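# Stow lamp-lit kits in drawers, return the signalled kit

## Task

Some or all kits on the tray have a lit lamp beside them, and no two lit lamps share a colour. Move every kit with a lit lamp into a drawer that held nothing at the start, with no drawer getting more than one kit, then close all drawers completely. Kits whose lamps are dark stay on the tray. Later the signal tower shows one of the lit colours: take the kit that matched that colour out and put it back on the tray, touching no other kit, then close all drawers completely once more. Everything must stay in place with the robot not holding it; at the end open the grippers and move the arms away.

## Robot and tools

Robot: two arms, left_arm and right_arm, each ending in a two-finger parallel gripper. The fingers point along the gripper's own +z axis and close along its y axis. The reported hand position is the point between the pads when closed. Closed fingertips reach about 33 mm past it, open ones about 9 mm. Closing pushes the tips roughly 24 mm further from the arm, so keep that much room above a surface.

Scene frame: one shared frame for both arms, origin on the table top midway between them, +x out over the table, +z up, left_arm on the +y side. The names left and right are not image sides. Positions are in metres, orientations as quaternions w,x,y,z. Printed positions can be off, more when reaching far.

execute_actions(actions): a list of actions run one after another. Each action is a table of 1 to 15 rows; each row lasts one control step (1/30 s), and a short table repeats its final row until 15 steps are done. Every row is a single list of 18 numbers, each from -1 to 1, covering both arms even when one is idle: left dx, dy, dz, rx, ry, rz, gripper position, force_limit, speed, then the same nine for the right arm. dx..rz are an offset, not a pose: they are measured in that gripper's own axes from its pose as measured when the action began (for a call's first action, the last pose any result showed), and every row refers to that same start, not to the row before. Scale: 1.0 equals 0.6 m of travel or 180 degrees; rx, ry, rz form one rotation vector. Each step, the command is clipped to at most 70 mm and 16 degrees away from the measured pose, so long moves need several actions; after an action the arm drifts at most to its last clipped target. An empty list just returns the current state and images.

Gripper numbers are absolute settings, not offsets. position: +1 fully open (140 mm), pads touch near -0.8, -1 keeps closing until blocked. force_limit: -1 about 14 N, 0 about 60 N, +1 about 107 N (parts up to 40 mm wide). speed: -1 about 30 mm/s, 0 about 140, +1 about 250. A 0 is a real command, so to leave a gripper unchanged repeat its previous three numbers. To hold an arm still, send the offset back to where it should be in a reply's first call and zeros in later calls.

move(target, speed, blocking): target is one 18-number row as above; its six pose numbers per arm are offsets in the gripper's axes from the pose in the latest result that showed one; finger numbers are applied at the start. Both grippers travel straight lines that finish together, turning the short way. speed is the path top speed in m/s, 0.002 to 0.5 (default 0.25); rotation may reach twice that in rad/s. A move lasts 0.5 to 10 s and is cut off at 10 s. It does not avoid obstacles or the other arm, may lag, stray, or overshoot speed near full reach. Faster contact and targets set deeper past a surface press harder. blocking=false returns after 0.5 s while motion continues; then only wait or stop are accepted until a result shows it ended. The extra move: line reports the ending (done, off_target, moving, held, fault) and limits: paced means the pose sent was clipped, held means a check blocked steps (the arm may then jump faster). If one arm is named, the other finished fine. Distances to each target are listed.

wait(seconds): 0 to 10; arms keep their last command; returns early when a running move ends. stop(): brakes a running move (needs stopping room, more when fast); fingers continue. zoom_image(camera, region): camera is cam_high, cam_left_wrist or cam_right_wrist; region is [x0, y0, x1, y1] in image pixels from the top-left, at most 504 by 504. finished_scene(scene): give the number of the scene being closed; irreversible; it reports success and supplies the next task if one follows. Answering without any tool call ends everything.

Results: the state line gives both hand poses; Hand target lines show where the controller is driving each hand; a pose unreachable line means the clearance check altered or blocked that arm's command. Step readings list hand positions at some steps; HELD marks steps where an arm's command was held back. Joint torques are raw drive outputs with offsets and noise; external torque estimates include friction and held weight, with extra lines for earlier actions. object_status: 0 moving, 1 blocked while opening, 2 blocked while closing (a grip), 3 reached target or pads met (thin items may still be held). Confirm a grip by seeing 2. To squeeze harder during a grip, raise force_limit and switch position between -1 and -0.98. position_measured is in counts, 3 open to 230 closed, not linear.

Limits and hazards: joint ranges (rad) waist ±2.744, shoulder ±1.784, upper arm roll ±2.901, elbow -3.042 to -0.152, forearm roll ±2.807, wrist pitch 0.544 to 4.517, wrist roll ±3.016. Load limits (N m): waist 20, shoulder 20, upper arm roll 18, elbow 18, forearm roll 12, wrist pitch 12, wrist roll 12, held weight included. Reaching one triggers a TORQUE FAULT: that arm freezes 10 s and the rest of the call is dropped. Holding loads heats motors; MOTOR HOT warns, and OVER-TEMPERATURE FAULT brakes the arm until cool. The robot holds its last command while you compose a reply. Cameras are 504x504 (cam_high fx 374.3, left wrist 426.8, right wrist 438.6). Expect occasional tugs on held parts and pushes on loose ones. Never let anything leave the table, avoid arm-to-arm contact, drops, slams and hard pushes, and leave drawers shut and parts resting on their own before releasing and retreating.

Each tool is called after "Request:" as a command line: name --argument value for each argument, lists and objects as JSON in quotes; but a table of rows of numbers goes row by row, as --pt "numbers of a row", without its own name.

## Session

Request:
execute_actions --actions '[]'

Scene clock: 0.00 s.
left_arm: end_effector_position=(+0.3107, +0.4379, +0.1635) position_measured=3 object_status=3 end_effector_quat_wxyz=(-0.143, +0.647, -0.609, -0.436) | right_arm: end_effector_position=(+0.6259, -0.7987, +0.1506) position_measured=3 object_status=3 end_effector_quat_wxyz=(+0.054, -0.323, +0.718, -0.614)
Joint positions: left_arm=[-0.089  0.153 -0.089 -2.229  0.607  1.578 -0.645] | right_arm=[-0.443  0.455 -0.014 -2.113 -2.181  2.202  2.334]
Joint velocities: left_arm=[ 0.     0.    -0.001 -0.    -0.001 -0.001 -0.   ] | right_arm=[ 0.     0.     0.    -0.001  0.001 -0.001  0.001]
Joint torques (N m, as the joint torque sensors report them, + toward a larger angle): no reading
External joint torques (N m, as the arm's controller estimates them; a push from outside toward a larger angle lowers the number): no reading
Hand target (left_arm): +0.311, +0.438, +0.163; -0.143, +0.647, -0.609, -0.436
Hand target (right_arm): +0.626, -0.799, +0.151; +0.054, -0.323, +0.718, -0.614

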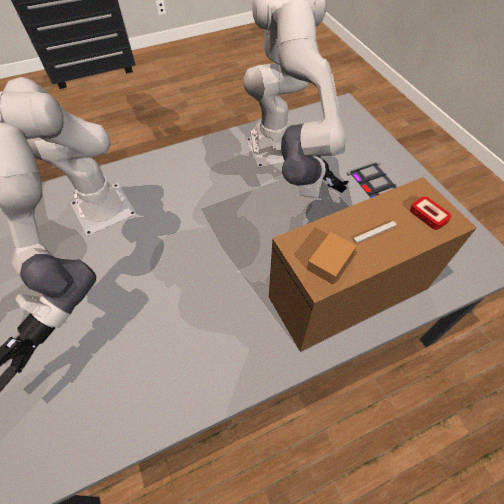

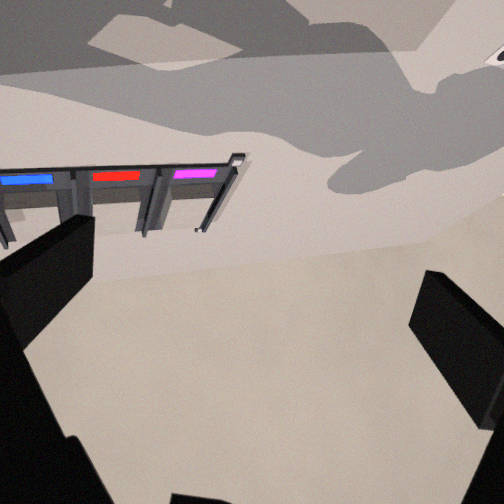

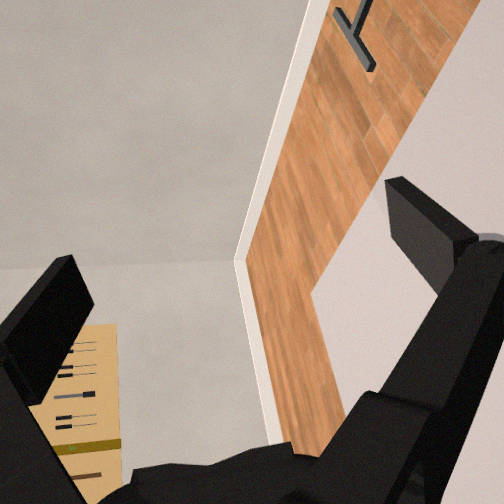

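Request:
zoom_image --camera "cam_high" --region '[250, 120, 490, 360]'

Request:
zoom_image --camera "cam_left_wrist" --region '[0, 120, 260, 260]'

Request:
zoom_image --camera "cam_right_wrist" --region '[0, 300, 200, 504]'

Region (250, 120, 490, 360) of cam_high's 504x504 image, scaled by 2.100, with more detail than that image has.

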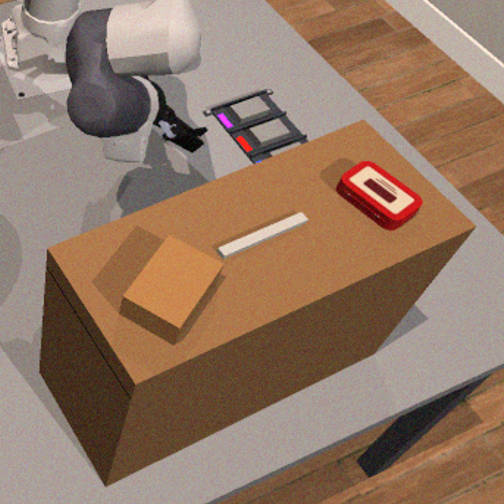

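Region (0, 120, 260, 260) of cam_left_wrist's 504x504 image, scaled by 1.938, with more detail than that image has; it fills the top 271 rows of this view, and the rest is white.

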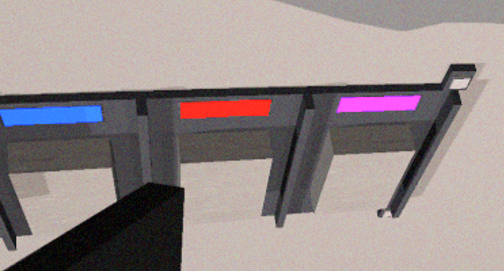

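Region (0, 300, 200, 504) of cam_right_wrist's 504x504 image, scaled by 2.471, with more detail than that image has; it fills the left 494 columns of this view, and the rest is white.

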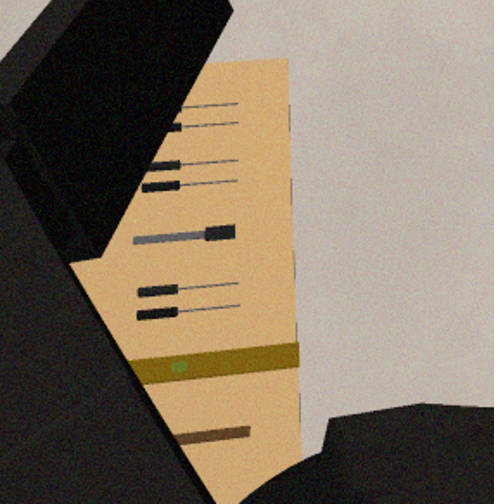

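Request:
move --target '[-0.355,0.07,-0.052,0.137,0.271,0.018,1,0,0,0,0,0,0,0,0,1,0,0]'

Scene clock: 16.10 s.
left_arm: end_effector_position=(+0.3056, +0.5558, +0.3513) position_measured=3 object_status=3 end_effector_quat_wxyz=(+0.003, +0.717, -0.697, -0.008) | right_arm: end_effector_position=(+0.6259, -0.7987, +0.1506) position_measured=3 object_status=3 end_effector_quat_wxyz=(+0.054, -0.323, +0.718, -0.614)
Joint positions: left_arm=[-0.155 -0.589  0.581 -2.193  0.323  1.664  0.147] | right_arm=[-0.443  0.455 -0.014 -2.113 -2.181  2.202  2.334]
Joint velocities: left_arm=[-0.005 -0.     0.002  0.002  0.    -0.006  0.028] | right_arm=[ 0.     0.003 -0.001 -0.     0.     0.    -0.   ]
Joint torques (N m, as the joint torque sensors report them, + toward a larger angle): left_arm=[ -1.71  -8.86 -10.07  23.88   0.72   1.9    0.26] | right_arm=[ -0.33 -38.42   0.53  18.44  -0.59  -1.59   0.03]
External joint torques (N m, as the arm's controller estimates them; a push from outside toward a larger angle lowers the number): left_arm=[-1.71 -2.31 -0.37  0.87 -0.09 -0.56  0.26] | right_arm=[-0.33  1.35  1.07  0.68 -0.11 -0.12  0.07]
Hand target (left_arm): +0.305, +0.556, +0.352; +0.003, +0.713, -0.701, -0.008
Hand target (right_arm): +0.626, -0.799, +0.151; +0.054, -0.323, +0.718, -0.614
Off the commanded pose (left_arm): 0.010 m, 2 deg.
Off the commanded pose (right_arm): 0.000 m, 0 deg.
move: off_target (left_arm)

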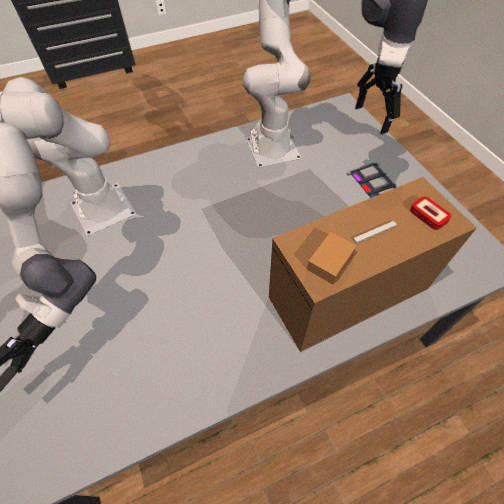

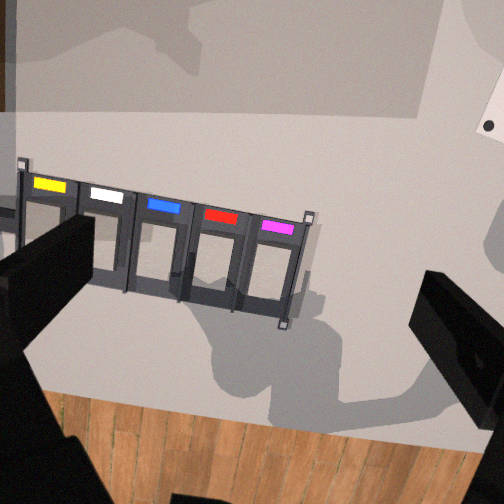

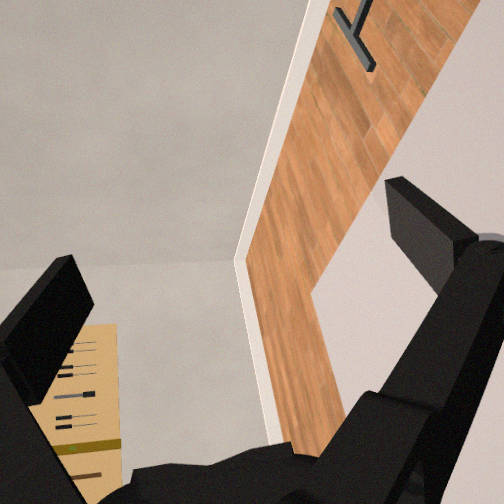

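Request:
zoom_image --camera "cam_left_wrist" --region '[0, 140, 330, 340]'

Request:
zoom_image --camera "cam_high" --region '[335, 150, 415, 210]'

Region (0, 140, 330, 340) of cam_left_wrist's 504x504 image, scaled by 1.527, with more detail than that image has; it fills the top 305 rows of this view, and the rest is white.

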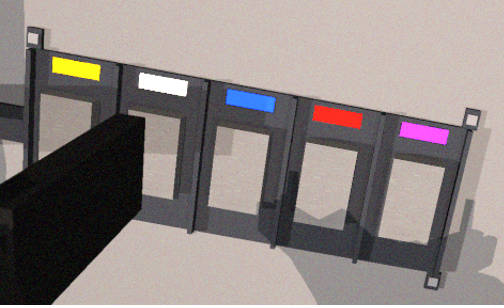

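Region (335, 150, 415, 210) of cam_high's 504x504 image, scaled by 6.300, with more detail than that image has; it fills the top 378 rows of this view, and the rest is white.

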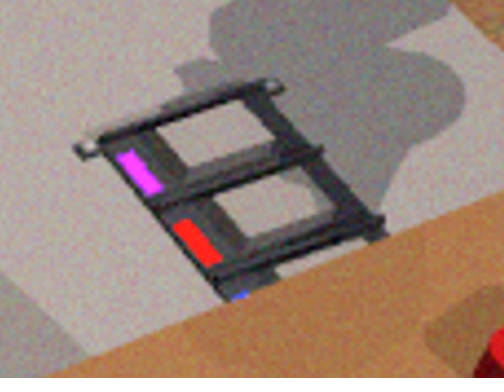

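Request:
move --target '[0,-0.1,0.25,0,0,0,1,0,0,0,0,0,0,0,0,1,0,0]'

Scene clock: 23.33 s.
left_arm: end_effector_position=(+0.3634, +0.5542, +0.1993) position_measured=3 object_status=3 end_effector_quat_wxyz=(+0.005, +0.715, -0.699, -0.010) | right_arm: end_effector_position=(+0.6259, -0.7987, +0.1506) position_measured=3 object_status=3 end_effector_quat_wxyz=(+0.054, -0.323, +0.718, -0.614)
Joint positions: left_arm=[-0.265 -0.32   0.771 -2.368  0.273  2.099  0.178] | right_arm=[-0.443  0.455 -0.014 -2.113 -2.181  2.202  2.334]
Joint velocities: left_arm=[-0.006  0.     0.006  0.    -0.001  0.011  0.01 ] | right_arm=[ 0.     0.001  0.    -0.001  0.001  0.     0.003]
Joint torques (N m, as the joint torque sensors report them, + toward a larger angle): left_arm=[ -0.43 -10.73  -6.34  24.3   -0.28   2.69   0.29] | right_arm=[ -0.51 -38.7    0.68  18.55  -0.64  -1.59   0.08]
External joint torques (N m, as the arm's controller estimates them; a push from outside toward a larger angle lowers the number): left_arm=[-0.51  1.61  0.1   1.32 -0.97  0.26  0.29] | right_arm=[-0.57  1.22  1.17  0.73 -0.16 -0.11  0.12]
Hand target (left_arm): +0.366, +0.554, +0.200; +0.004, +0.714, -0.700, -0.008
Hand target (right_arm): +0.626, -0.799, +0.151; +0.054, -0.323, +0.718, -0.614
Off the commanded pose (left_arm): 0.005 m, 0 deg.
Off the commanded pose (right_arm): 0.000 m, 0 deg.
move: off_target (left_arm)

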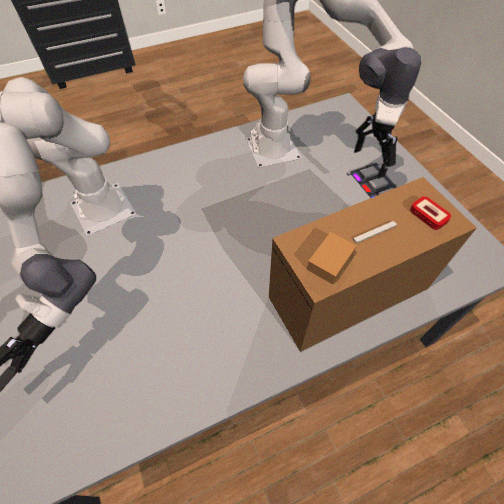

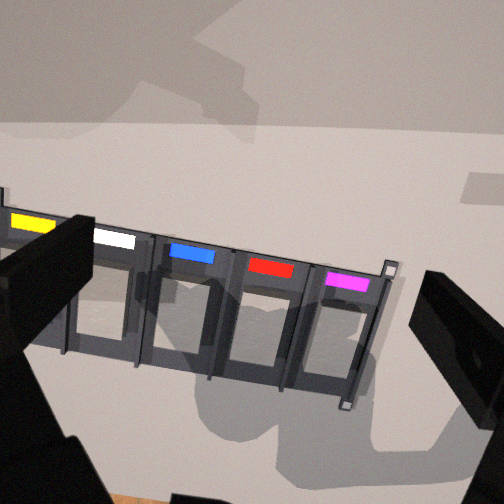

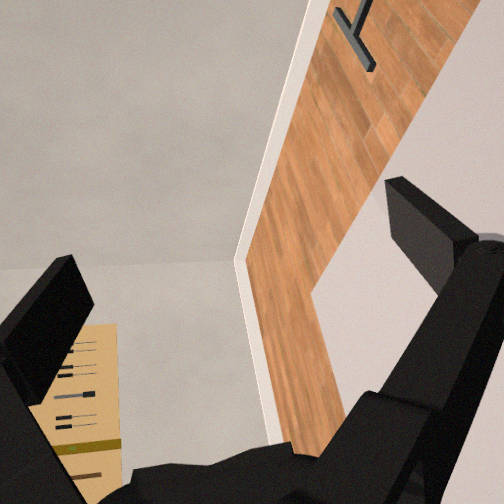

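Request:
zoom_image --camera "cam_left_wrist" --region '[130, 220, 410, 420]'

Region (130, 220, 410, 420) of cam_left_wrist's 504x504 image, scaled by 1.800, with more detail than that image has; it fills the top 360 rows of this view, and the rest is white.

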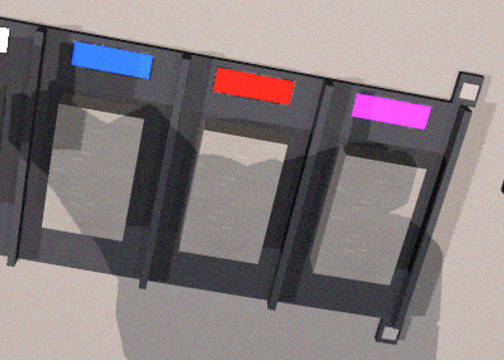

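Request:
move --target '[0.42,0.1,-0.17,0.196,-0.196,0.472,1,0,0,0,0,0,0,0,0,1,0,0]' --speed 0.35

Scene clock: 35.90 s.
left_arm: end_effector_position=(+0.3164, +0.2983, +0.3167) position_measured=3 object_status=3 end_effector_quat_wxyz=(+0.378, -0.010, +0.926, +0.002) | right_arm: end_effector_position=(+0.6259, -0.7987, +0.1506) position_measured=3 object_status=3 end_effector_quat_wxyz=(+0.054, -0.323, +0.718, -0.614)
Joint positions: left_arm=[-0.896 -1.564  0.513 -3.026  1.179  1.892  0.497] | right_arm=[-0.443  0.455 -0.014 -2.113 -2.181  2.202  2.334]
Joint velocities: left_arm=[-0.274 -0.193  0.117 -0.001  0.197 -0.299 -0.106] | right_arm=[ 0.001 -0.001 -0.     0.001 -0.    -0.     0.   ]
Joint torques (N m, as the joint torque sensors report them, + toward a larger angle): left_arm=[ 0.35  8.54 -9.07 18.41  2.61  1.95 -0.19] | right_arm=[ -0.51 -38.54   0.73  18.37  -0.59  -1.6    0.06]
External joint torques (N m, as the arm's controller estimates them; a push from outside toward a larger angle lowers the number): left_arm=[-1.14 -3.48  1.14 -2.01  1.06 -0.59 -0.17] | right_arm=[-0.48  1.5   1.29  0.47 -0.11 -0.11  0.1 ]
Hand target (left_arm): +0.316, +0.308, +0.312; +0.376, -0.026, +0.926, +0.012
Hand target (right_arm): +0.626, -0.799, +0.151; +0.054, -0.323, +0.718, -0.614
Off the commanded pose (left_arm): 0.017 m, 1 deg.
Off the commanded pose (right_arm): 0.000 m, 0 deg.
joint sent to its limit (left arm) — the command would take joint 4 (elbow) past its lower limit, so that joint was sent only as far as its limit.
move: off_target (left_arm)

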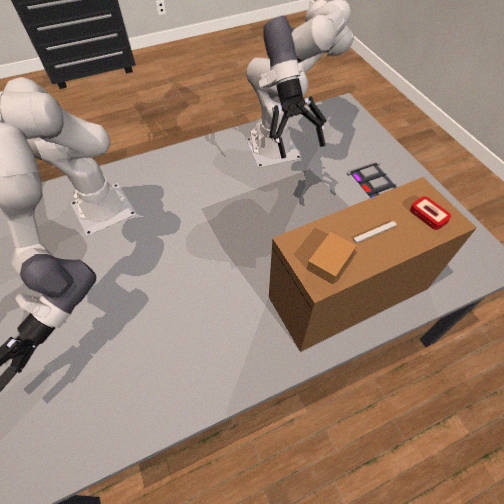

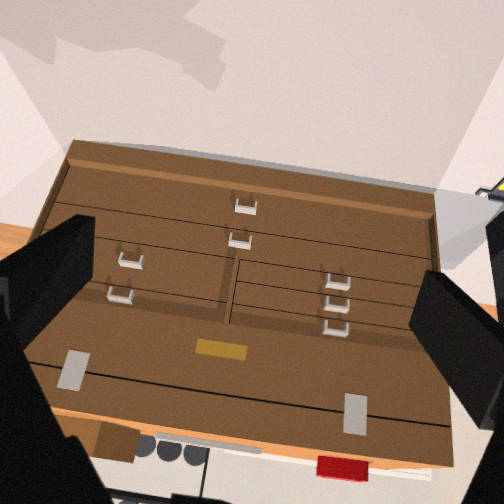

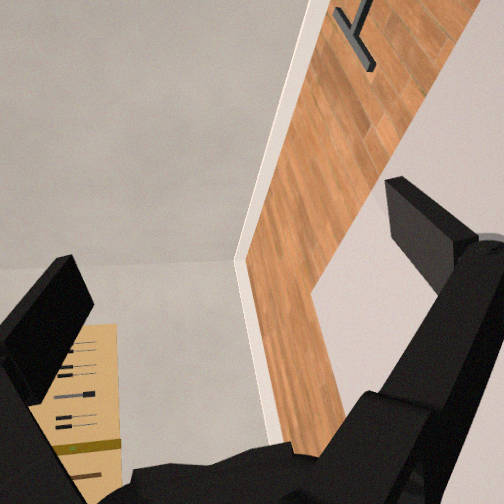

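Request:
move --target '[-0.082,0.203,0.354,0,-0.085,0,1,0,0,0,0,0,0,0,0,1,0,0]'

Scene clock: 57.47 s.
left_arm: end_effector_position=(+0.4971, +0.4263, +0.1874) position_measured=3 object_status=3 end_effector_quat_wxyz=(+0.491, -0.013, +0.871, +0.009) | right_arm: end_effector_position=(+0.6259, -0.7987, +0.1506) position_measured=3 object_status=3 end_effector_quat_wxyz=(+0.054, -0.323, +0.718, -0.614)
Joint positions: left_arm=[-0.902 -1.603  1.638 -2.816  2.482  2.246  0.525] | right_arm=[-0.443  0.455 -0.014 -2.113 -2.181  2.202  2.334]
Joint velocities: left_arm=[-0.001  0.001 -0.001  0.001  0.006  0.013  0.   ] | right_arm=[ 0.    -0.001  0.     0.     0.001  0.001  0.   ]
Joint torques (N m, as the joint torque sensors report them, + toward a larger angle): left_arm=[ -0.47  11.24 -21.59  -0.2    1.67   2.8    0.29] | right_arm=[ -0.28 -38.61   0.68  18.4   -0.56  -1.59   0.03]
External joint torques (N m, as the arm's controller estimates them; a push from outside toward a larger angle lowers the number): left_arm=[-0.45 -2.07  0.13  1.7   0.94  0.51  0.31] | right_arm=[-0.33  1.3   1.17  0.58 -0.08 -0.12  0.07]
Hand target (left_arm): +0.498, +0.425, +0.188; +0.493, -0.009, +0.870, +0.009
Hand target (right_arm): +0.626, -0.799, +0.151; +0.054, -0.323, +0.718, -0.614
Off the commanded pose (left_arm): 0.012 m, 1 deg.
Off the commanded pose (right_arm): 0.000 m, 0 deg.
move: off_target (left_arm)

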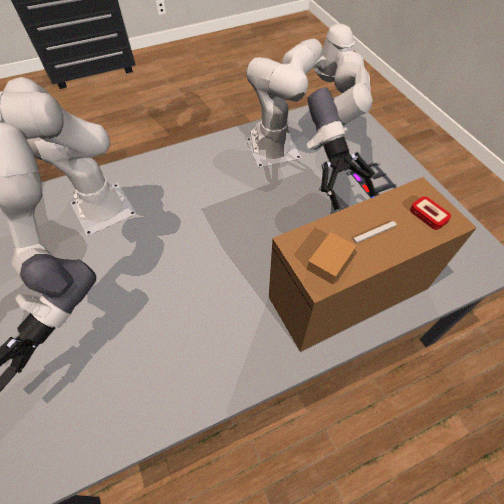

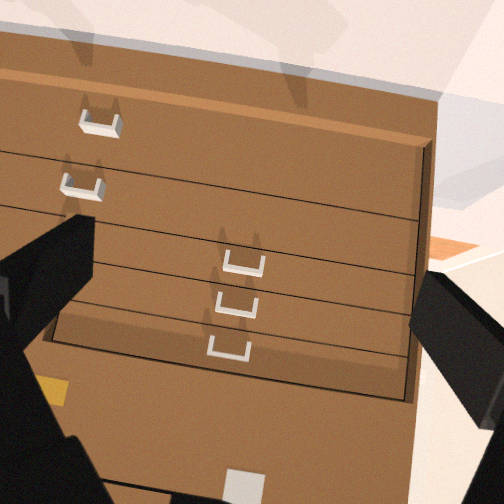

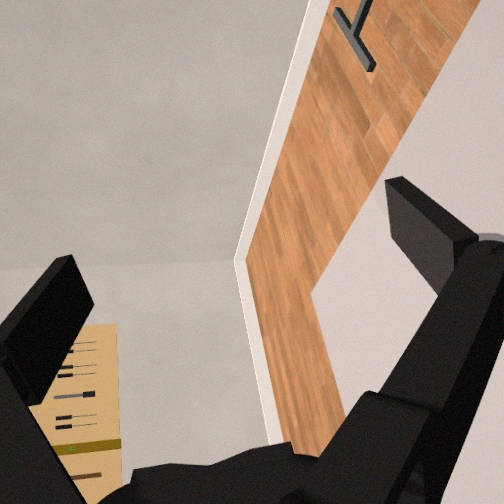

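Request:
move --target '[-0.095,0.29,-0.207,0,0.327,0,1,0,0,0,0,0,0,0,0,1,0,0]'

Scene clock: 68.87 s.
left_arm: end_effector_position=(+0.4178, +0.5949, +0.3041) position_measured=3 object_status=3 end_effector_quat_wxyz=(+0.002, -0.016, +1.000, +0.006) | right_arm: end_effector_position=(+0.6259, -0.7987, +0.1506) position_measured=3 object_status=3 end_effector_quat_wxyz=(+0.054, -0.323, +0.718, -0.614)
Joint positions: left_arm=[-1.176 -1.035  1.18  -1.913  0.944  1.433  1.306] | right_arm=[-0.443  0.455 -0.014 -2.113 -2.181  2.202  2.334]
Joint velocities: left_arm=[-0.001 -0.004  0.     0.001  0.001 -0.012  0.025] | right_arm=[ 0.001  0.    -0.001  0.    -0.    -0.    -0.001]
Joint torques (N m, as the joint torque sensors report them, + toward a larger angle): left_arm=[ -0.73  19.28 -27.11  13.22   0.08   2.06   0.37] | right_arm=[ -0.55 -38.5    0.42  18.65  -0.6   -1.59   0.06]
External joint torques (N m, as the arm's controller estimates them; a push from outside toward a larger angle lowers the number): left_arm=[-0.83 -2.77 -1.39  0.13 -0.76 -0.37  0.37] | right_arm=[-0.55  1.45  0.95  0.79 -0.12 -0.11  0.1 ]
Hand target (left_arm): +0.417, +0.594, +0.304; -0.001, -0.010, +1.000, +0.004
Hand target (right_arm): +0.626, -0.799, +0.151; +0.054, -0.323, +0.718, -0.614
Off the commanded pose (left_arm): 0.005 m, 0 deg.
Off the commanded pose (right_arm): 0.000 m, 0 deg.
move: off_target (left_arm)

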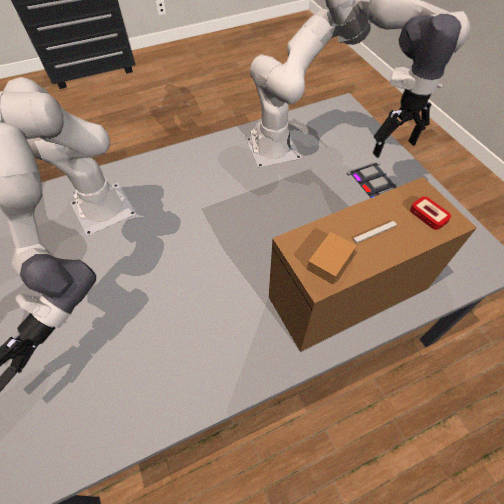

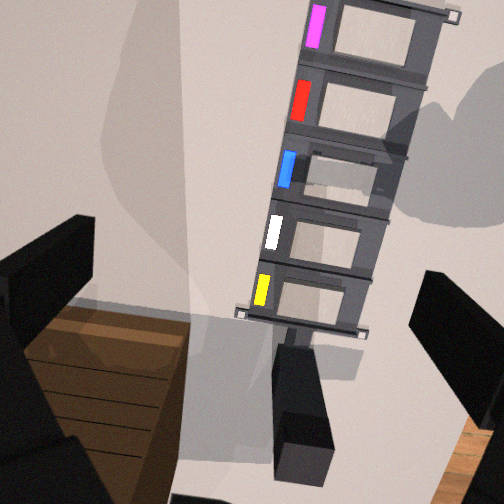

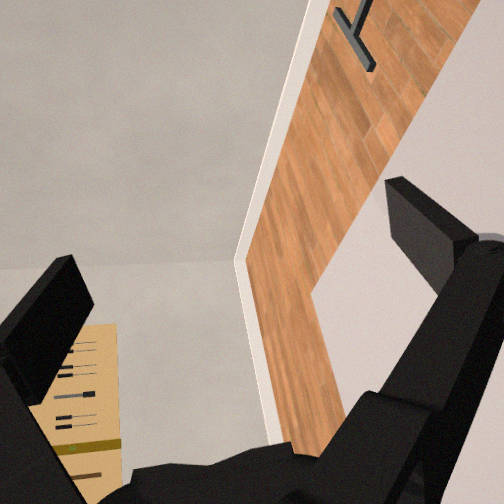

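Request:
move --target '[0.006,0.13,0.28,0,0,0,0.36,0,0,-0.443,-0.1,-0.907,0.147,-0.538,0.01,-0.3,0,0]' --speed 0.3

Scene clock: 83.33 s.
left_arm: end_effector_position=(+0.4120, +0.6739, +0.1357) position_measured=84 object_status=3 end_effector_quat_wxyz=(-0.002, -0.019, +1.000, +0.007) | right_arm: end_effector_position=(+0.5967, -0.2042, +0.2491) position_measured=167 object_status=3 end_effector_quat_wxyz=(-0.498, +0.580, -0.462, +0.450)
Joint positions: left_arm=[-1.13  -1.225  1.46  -2.037  1.226  1.624  1.364] | right_arm=[-0.133 -0.025  0.424 -2.613 -2.799  2.199  2.911]
Joint velocities: left_arm=[-0.001 -0.002 -0.001 -0.001  0.005  0.004  0.006] | right_arm=[ 0.001  0.013  0.01   0.001  0.    -0.039  0.021]
Joint torques (N m, as the joint torque sensors report them, + toward a larger angle): left_arm=[  0.96  24.5  -30.08   6.58   1.74   2.7    0.28] | right_arm=[ -1.45 -22.2    2.17  19.19  -1.49  -2.51   0.51]
External joint torques (N m, as the arm's controller estimates them; a push from outside toward a larger angle lowers the number): left_arm=[ 1.09 -2.47 -0.37 -1.95  0.91  0.29  0.28] | right_arm=[-1.39  0.85  2.5   1.24 -0.97 -0.37  0.56]
Hand target (left_arm): +0.412, +0.675, +0.135; -0.000, -0.016, +1.000, +0.008
Hand target (right_arm): +0.597, -0.202, +0.251; -0.503, +0.576, -0.463, +0.448
Off the commanded pose (left_arm): 0.002 m, 1 deg.
Off the commanded pose (right_arm): 0.007 m, 31 deg; orientation clipped at the last step of the last action.
joint sent to its limit (right arm) — the command would take joint 5 (forearm roll) past its lower limit, so that joint was sent only as far as its limit.
move: off_target (right_arm); limits=paced

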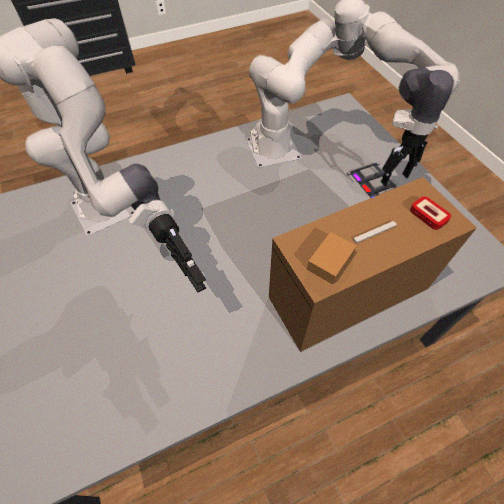

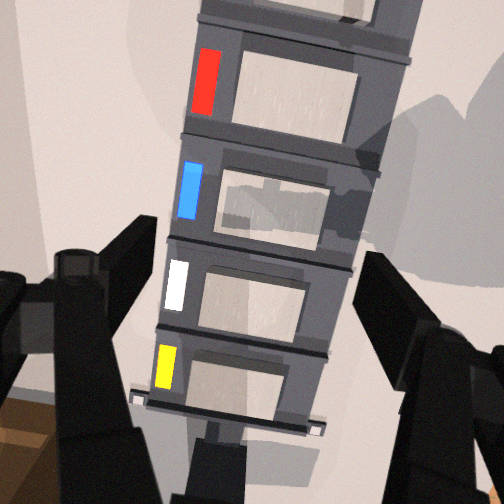

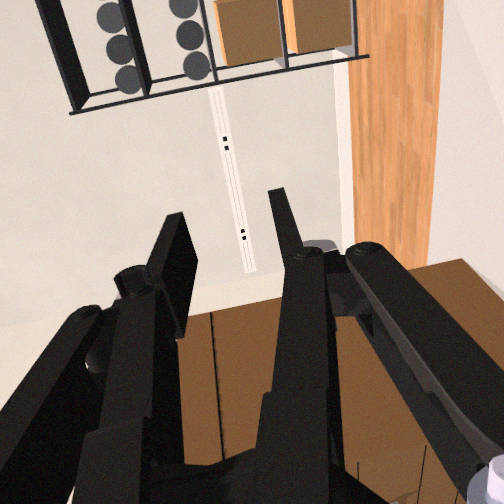

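Request:
move --target '[0.012,0.015,0.108,0,0,0,0.36,0,0,0.7,0,-0.367,0,0.44,0,-0.3,0,0]' --speed 0.3

Scene clock: 92.73 s.
left_arm: end_effector_position=(+0.4045, +0.6824, +0.0714) position_measured=84 object_status=3 end_effector_quat_wxyz=(-0.003, -0.017, +1.000, +0.006) | right_arm: end_effector_position=(+0.4509, -0.6501, +0.2954) position_measured=167 object_status=3 end_effector_quat_wxyz=(+0.092, -0.161, +0.674, -0.715)
Joint positions: left_arm=[-1.12  -1.27   1.575 -2.079  1.32   1.71   1.364] | right_arm=[-0.349 -0.075  0.362 -2.698 -1.754  1.658  2.535]
Joint velocities: left_arm=[ 0.001 -0.     0.002 -0.    -0.     0.003  0.   ] | right_arm=[ 0.     0.001  0.    -0.     0.001 -0.012 -0.01 ]
Joint torques (N m, as the joint torque sensors report them, + toward a larger angle): left_arm=[  1.18  25.37 -30.61   5.65   1.77   2.81  -0.09] | right_arm=[ -1.71 -19.55  -0.45  18.38  -0.31  -2.61  -0.33]
External joint torques (N m, as the arm's controller estimates them; a push from outside toward a larger angle lowers the number): left_arm=[ 1.1  -2.24 -0.59 -1.43  0.94  0.42 -0.09] | right_arm=[-1.73  1.34 -0.01  2.06  0.84 -0.38 -0.28]
Hand target (left_arm): +0.404, +0.683, +0.070; -0.002, -0.019, +1.000, +0.007
Hand target (right_arm): +0.449, -0.653, +0.296; +0.085, -0.161, +0.674, -0.716
Off the commanded pose (left_arm): 0.001 m, 0 deg.
Off the commanded pose (right_arm): 0.003 m, 0 deg.
move: done

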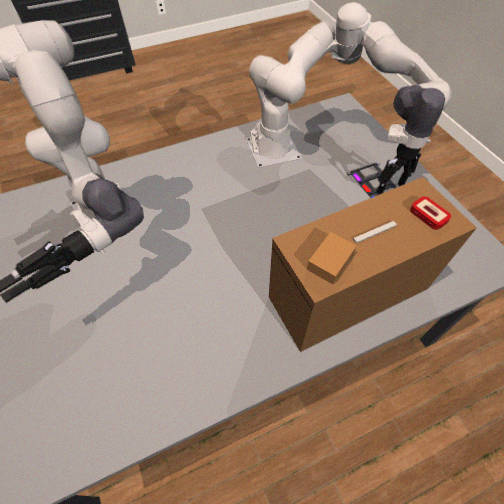

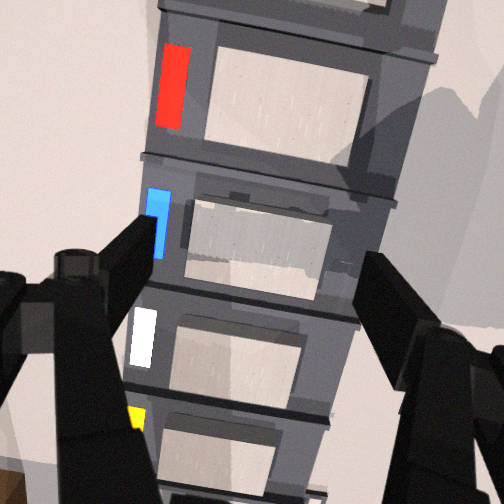

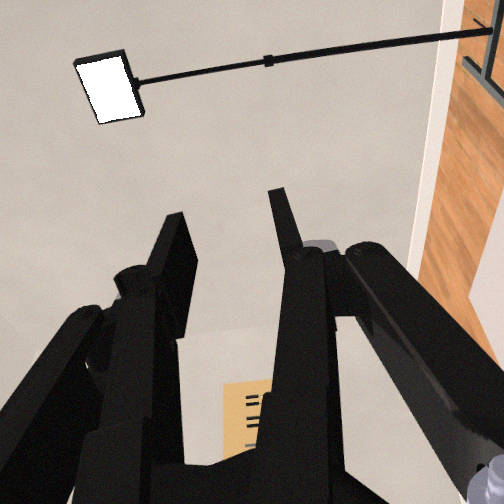

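Request:
move --target '[0,0,0.048,0,0,0,0.3,0,0,-0.165,0.04,-0.42,-0.5,0,0,-0.3,0,0]' --speed 0.3

Request:
move --target '[0,0,0,0,0,0,-1,0,0,0,0,0,0,0,-0.75,-0.3,0,0]' --speed 0.4

Scene clock: 101.47 s.
left_arm: end_effector_position=(+0.4033, +0.6838, +0.0435) position_measured=91 object_status=3 end_effector_quat_wxyz=(-0.004, -0.017, +1.000, +0.006) | right_arm: end_effector_position=(+0.4489, -0.3804, +0.2497) position_measured=167 object_status=3 end_effector_quat_wxyz=(-0.053, -0.176, +0.983, -0.030)
Joint positions: left_arm=[-1.128 -1.281  1.632 -2.085  1.354  1.753  1.36 ] | right_arm=[ 0.097 -0.166 -0.122 -2.16  -0.089  1.893  1.376]
Joint velocities: left_arm=[ 0.    -0.001  0.001 -0.     0.001  0.001 -0.001] | right_arm=[ 0.001  0.     0.     0.002  0.003 -0.002 -0.033]
Joint torques (N m, as the joint torque sensors report them, + toward a larger angle): left_arm=[ -1.25  25.14 -31.06   5.32   1.57   2.82  -0.1 ] | right_arm=[  0.43 -23.53   0.49  25.97   1.56   1.8   -0.2 ]
External joint torques (N m, as the arm's controller estimates them; a push from outside toward a larger angle lowers the number): left_arm=[-1.21 -2.87 -1.06 -1.12  0.76  0.43 -0.1 ] | right_arm=[ 0.38  2.25 -0.05  2.04  0.91 -0.37 -0.2 ]
Hand target (left_arm): +0.404, +0.682, +0.043; -0.004, -0.016, +1.000, +0.007
Hand target (right_arm): +0.449, -0.380, +0.250; -0.054, -0.183, +0.981, -0.027
Off the commanded pose (left_arm): 0.002 m, 0 deg.
Off the commanded pose (right_arm): 0.004 m, 1 deg.
move: off_target (right_arm)

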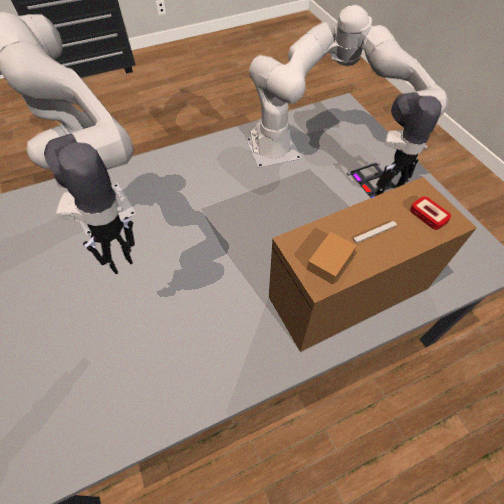

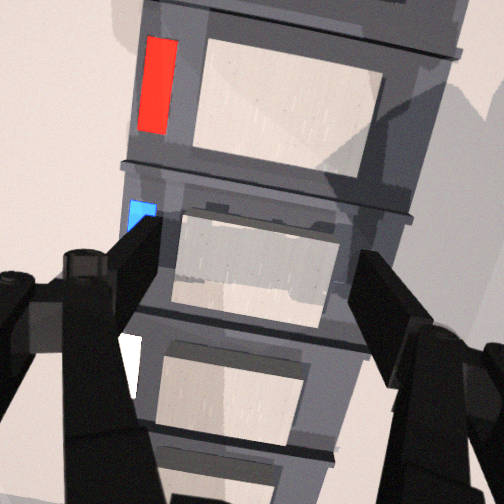

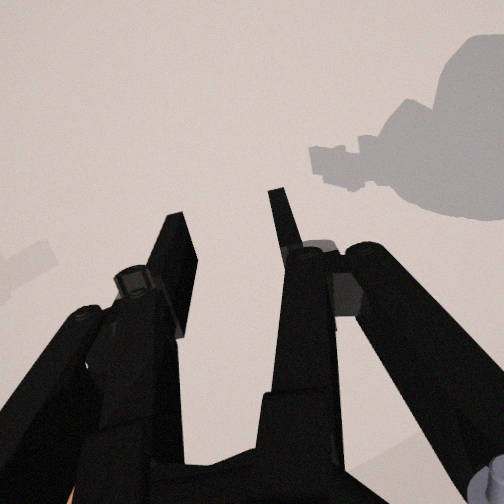

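Scene clock: 105.60 s.
left_arm: end_effector_position=(+0.4035, +0.6839, +0.0440) position_measured=132 object_status=2 end_effector_quat_wxyz=(-0.004, -0.017, +1.000, +0.006) | right_arm: end_effector_position=(+0.4492, -0.3814, +0.2510) position_measured=167 object_status=3 end_effector_quat_wxyz=(+0.052, +0.974, -0.220, -0.033)
Joint positions: left_arm=[-1.128 -1.28   1.632 -2.085  1.354  1.753  1.36 ] | right_arm=[ 0.618 -0.208 -0.606 -2.16  -0.198  1.88  -0.878]
Joint velocities: left_arm=[-0.001 -0.003  0.     0.    -0.001  0.001 -0.001] | right_arm=[ 0.001  0.001 -0.002 -0.001  0.001 -0.001 -0.031]
Joint torques (N m, as the joint torque sensors report them, + toward a larger angle): left_arm=[  0.67  25.31 -31.16   5.49   0.69   2.35   0.06] | right_arm=[  0.81 -17.86   3.64  26.52   1.58   1.89  -0.34]
External joint torques (N m, as the arm's controller estimates them; a push from outside toward a larger angle lowers the number): left_arm=[ 0.54 -2.69 -1.15 -1.06 -0.13 -0.04  0.06] | right_arm=[ 0.86  1.81  0.26  2.86  0.92 -0.35 -0.35]
Hand target (left_arm): +0.403, +0.684, +0.044; -0.004, -0.017, +1.000, +0.006
Hand target (right_arm): +0.449, -0.381, +0.251; +0.051, +0.975, -0.213, -0.034
Off the commanded pose (left_arm): 0.001 m, 0 deg.
Off the commanded pose (right_arm): 0.002 m, 1 deg.
move: done; limits=paced

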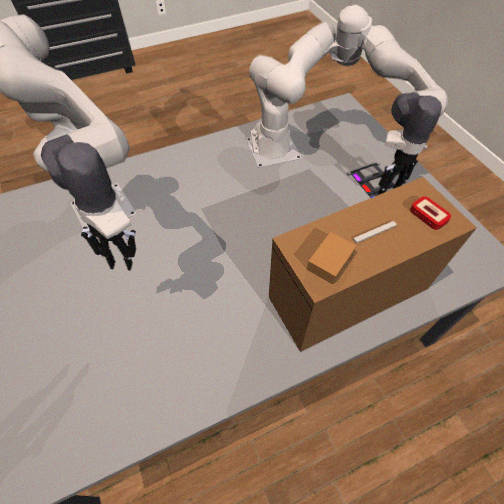

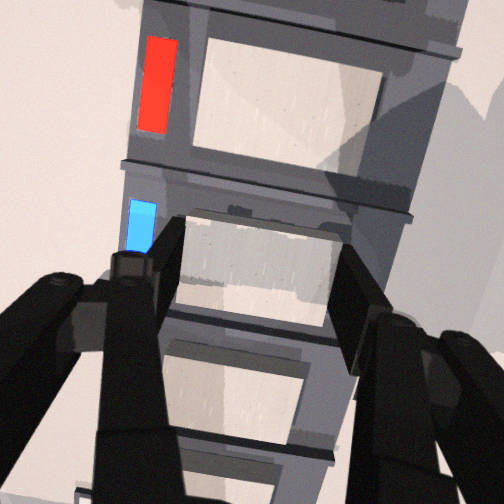

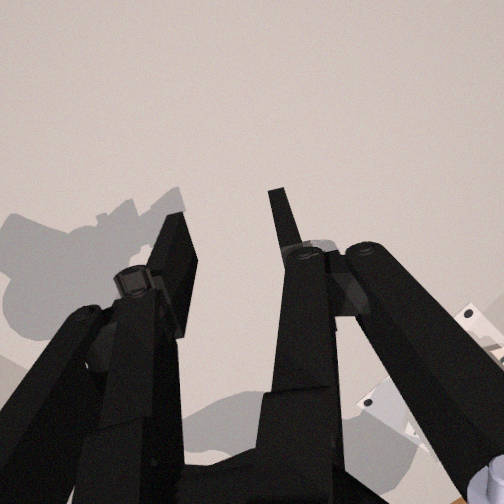

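Request:
move --target '[0,0,-0.2,0,0,0,-1,0,0,-0.21,-0.641,-0.042,0.531,0.112,0.105,-0.4,0,0]' --speed 0.3

Scene clock: 112.37 s.
left_arm: end_effector_position=(+0.4045, +0.6831, +0.1631) position_measured=132 object_status=2 end_effector_quat_wxyz=(-0.004, -0.018, +1.000, +0.006) | right_arm: end_effector_position=(+0.5035, +0.0262, +0.2510) position_measured=179 object_status=3 end_effector_quat_wxyz=(+0.652, -0.639, +0.293, -0.285)
Joint positions: left_arm=[-1.109 -1.201  1.415 -2.011  1.183  1.584  1.398] | right_arm=[ 2.615 -1.271 -1.984 -2.466 -0.258  4.506 -1.048]
Joint velocities: left_arm=[ 0.001  0.001 -0.001  0.002 -0.    -0.002 -0.001] | right_arm=[-0.03  -0.103  0.049  0.003 -0.017  0.007 -0.14 ]
Joint torques (N m, as the joint torque sensors report them, + toward a larger angle): left_arm=[  0.98  24.47 -32.32  10.58  -0.17   2.05   0.28] | right_arm=[-3.24 25.41 25.48  2.9  -3.36  1.34 -0.33]
External joint torques (N m, as the arm's controller estimates them; a push from outside toward a larger angle lowers the number): left_arm=[ 0.73 -2.24 -2.95  1.12 -1.03 -0.35  0.28] | right_arm=[-3.24 -1.4   1.99  1.05 -0.89  0.19 -0.28]
Hand target (left_arm): +0.404, +0.684, +0.165; -0.004, -0.018, +1.000, +0.005
Hand target (right_arm): +0.505, +0.025, +0.254; +0.648, -0.641, +0.281, -0.301
Off the commanded pose (left_arm): 0.001 m, 0 deg.
Off the commanded pose (right_arm): 0.016 m, 2 deg.
joint sent to its limit (right arm) — the command would take joint 6 (wrist pitch) past its upper limit, so that joint was sent only as far as its limit.
move: off_target (right_arm); limits=paced

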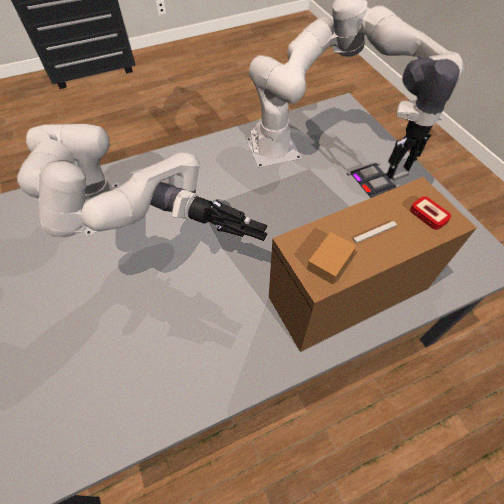

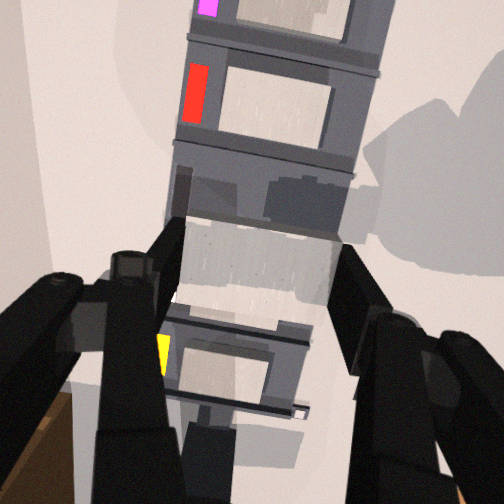

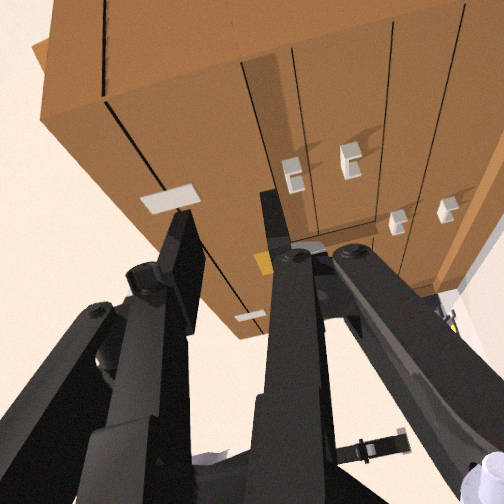

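Request:
move --target '[0,0,0,0,0,0,-1,0,0,0.005,0.03,0.167,0,0,0,-0.4,0,0]' --speed 0.15

Scene clock: 117.70 s.
left_arm: end_effector_position=(+0.4044, +0.6832, +0.1632) position_measured=132 object_status=2 end_effector_quat_wxyz=(-0.004, -0.018, +1.000, +0.006) | right_arm: end_effector_position=(+0.5780, +0.0897, +0.2377) position_measured=179 object_status=3 end_effector_quat_wxyz=(+0.654, -0.636, +0.293, -0.286)
Joint positions: left_arm=[-1.109 -1.201  1.414 -2.011  1.183  1.583  1.398] | right_arm=[ 2.749 -1.398 -1.97  -2.121 -0.272  4.321 -1.076]
Joint velocities: left_arm=[-0.    -0.001 -0.001 -0.001  0.001 -0.    -0.   ] | right_arm=[-0.001 -0.003  0.003 -0.    -0.001 -0.015  0.001]
Joint torques (N m, as the joint torque sensors report them, + toward a larger angle): left_arm=[ -0.07  24.09 -30.99   8.86   0.67   2.44   0.22] | right_arm=[-0.57 31.08 28.24  7.68 -2.52 -0.54  0.09]
External joint torques (N m, as the arm's controller estimates them; a push from outside toward a larger angle lowers the number): left_arm=[-0.04 -2.65 -1.59 -0.4  -0.17  0.04  0.22] | right_arm=[-0.54 -1.63  1.22  5.16  0.21 -1.63  0.14]
Hand target (left_arm): +0.404, +0.683, +0.163; -0.004, -0.018, +1.000, +0.006
Hand target (right_arm): +0.581, +0.091, +0.237; +0.653, -0.637, +0.293, -0.285
Off the commanded pose (left_arm): 0.000 m, 0 deg.
Off the commanded pose (right_arm): 0.004 m, 0 deg.
move: off_target (right_arm)

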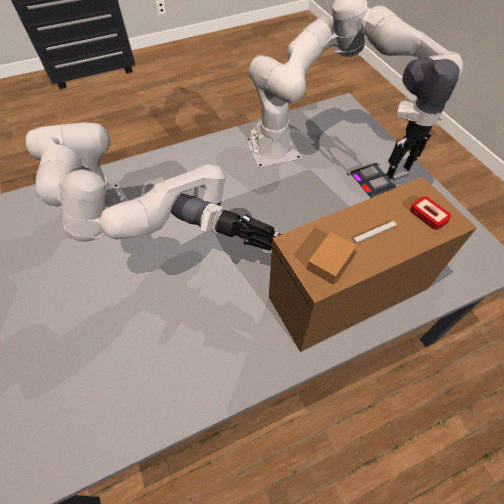

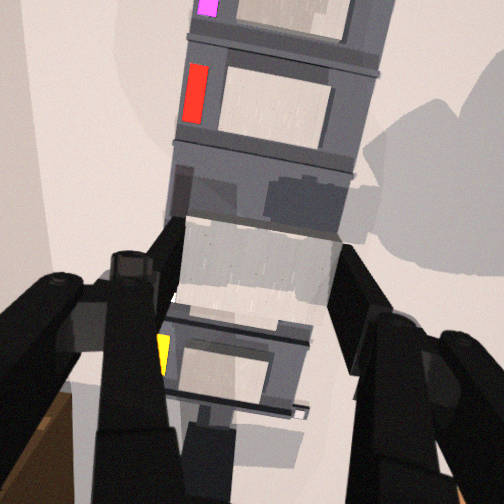

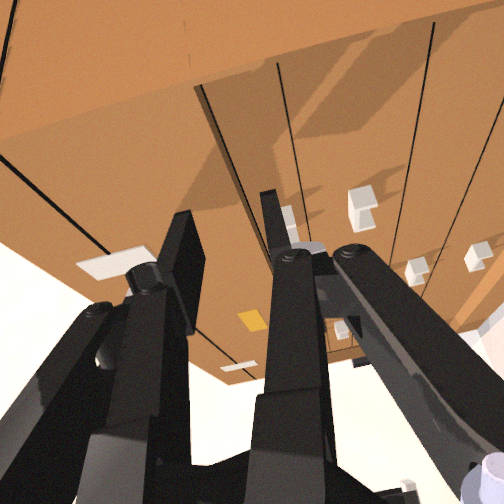

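Request:
move --target '[0,0,0,0,0,0,-1,0,0,0.42,0.06,-0.505,-0.475,-0.208,-0.213,0.1,0,0]' --speed 0.3

Scene clock: 131.33 s.
left_arm: end_effector_position=(+0.4044, +0.6832, +0.1632) position_measured=132 object_status=2 end_effector_quat_wxyz=(-0.004, -0.018, +1.000, +0.006) | right_arm: end_effector_position=(+0.5099, -0.3036, +0.1803) position_measured=117 object_status=3 end_effector_quat_wxyz=(+0.001, +1.000, -0.010, -0.008)
Joint positions: left_arm=[-1.109 -1.201  1.414 -2.011  1.183  1.583  1.398] | right_arm=[ 1.837 -0.191 -1.735 -2.124 -0.22   2.127 -1.181]
Joint velocities: left_arm=[ 0.     0.    -0.001  0.001  0.     0.     0.   ] | right_arm=[ 0.003 -0.    -0.004 -0.     0.    -0.012 -0.   ]
Joint torques (N m, as the joint torque sensors report them, + toward a larger angle): left_arm=[  0.91  24.42 -30.87   8.53   0.73   2.4    0.08] | right_arm=[ 0.86  8.51  5.33 24.27 -0.34  2.2  -0.01]
External joint torques (N m, as the arm's controller estimates them; a push from outside toward a larger angle lowers the number): left_arm=[ 0.9  -2.34 -1.43 -0.79 -0.11 -0.01  0.08] | right_arm=[ 0.92 -0.51 -0.48  1.43 -1.06 -0.3  -0.01]
Hand target (left_arm): +0.404, +0.683, +0.163; -0.004, -0.018, +1.000, +0.006
Hand target (right_arm): +0.510, -0.305, +0.181; +0.003, +1.000, -0.009, -0.009
Off the commanded pose (left_arm): 0.000 m, 0 deg.
Off the commanded pose (right_arm): 0.015 m, 2 deg.
move: off_target (right_arm)

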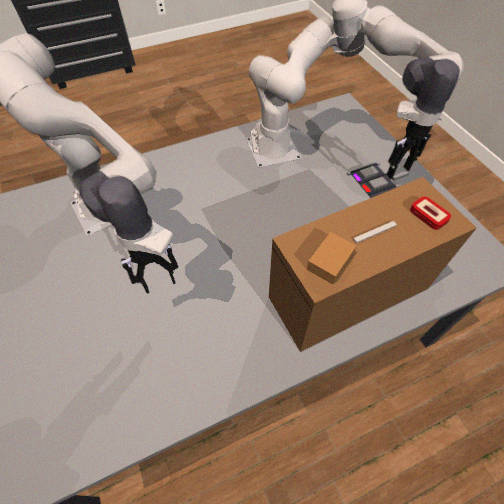

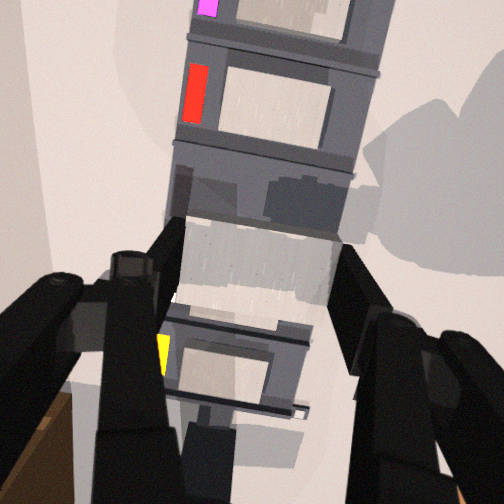

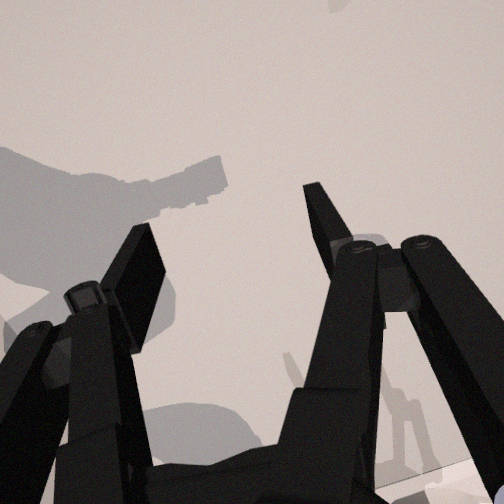

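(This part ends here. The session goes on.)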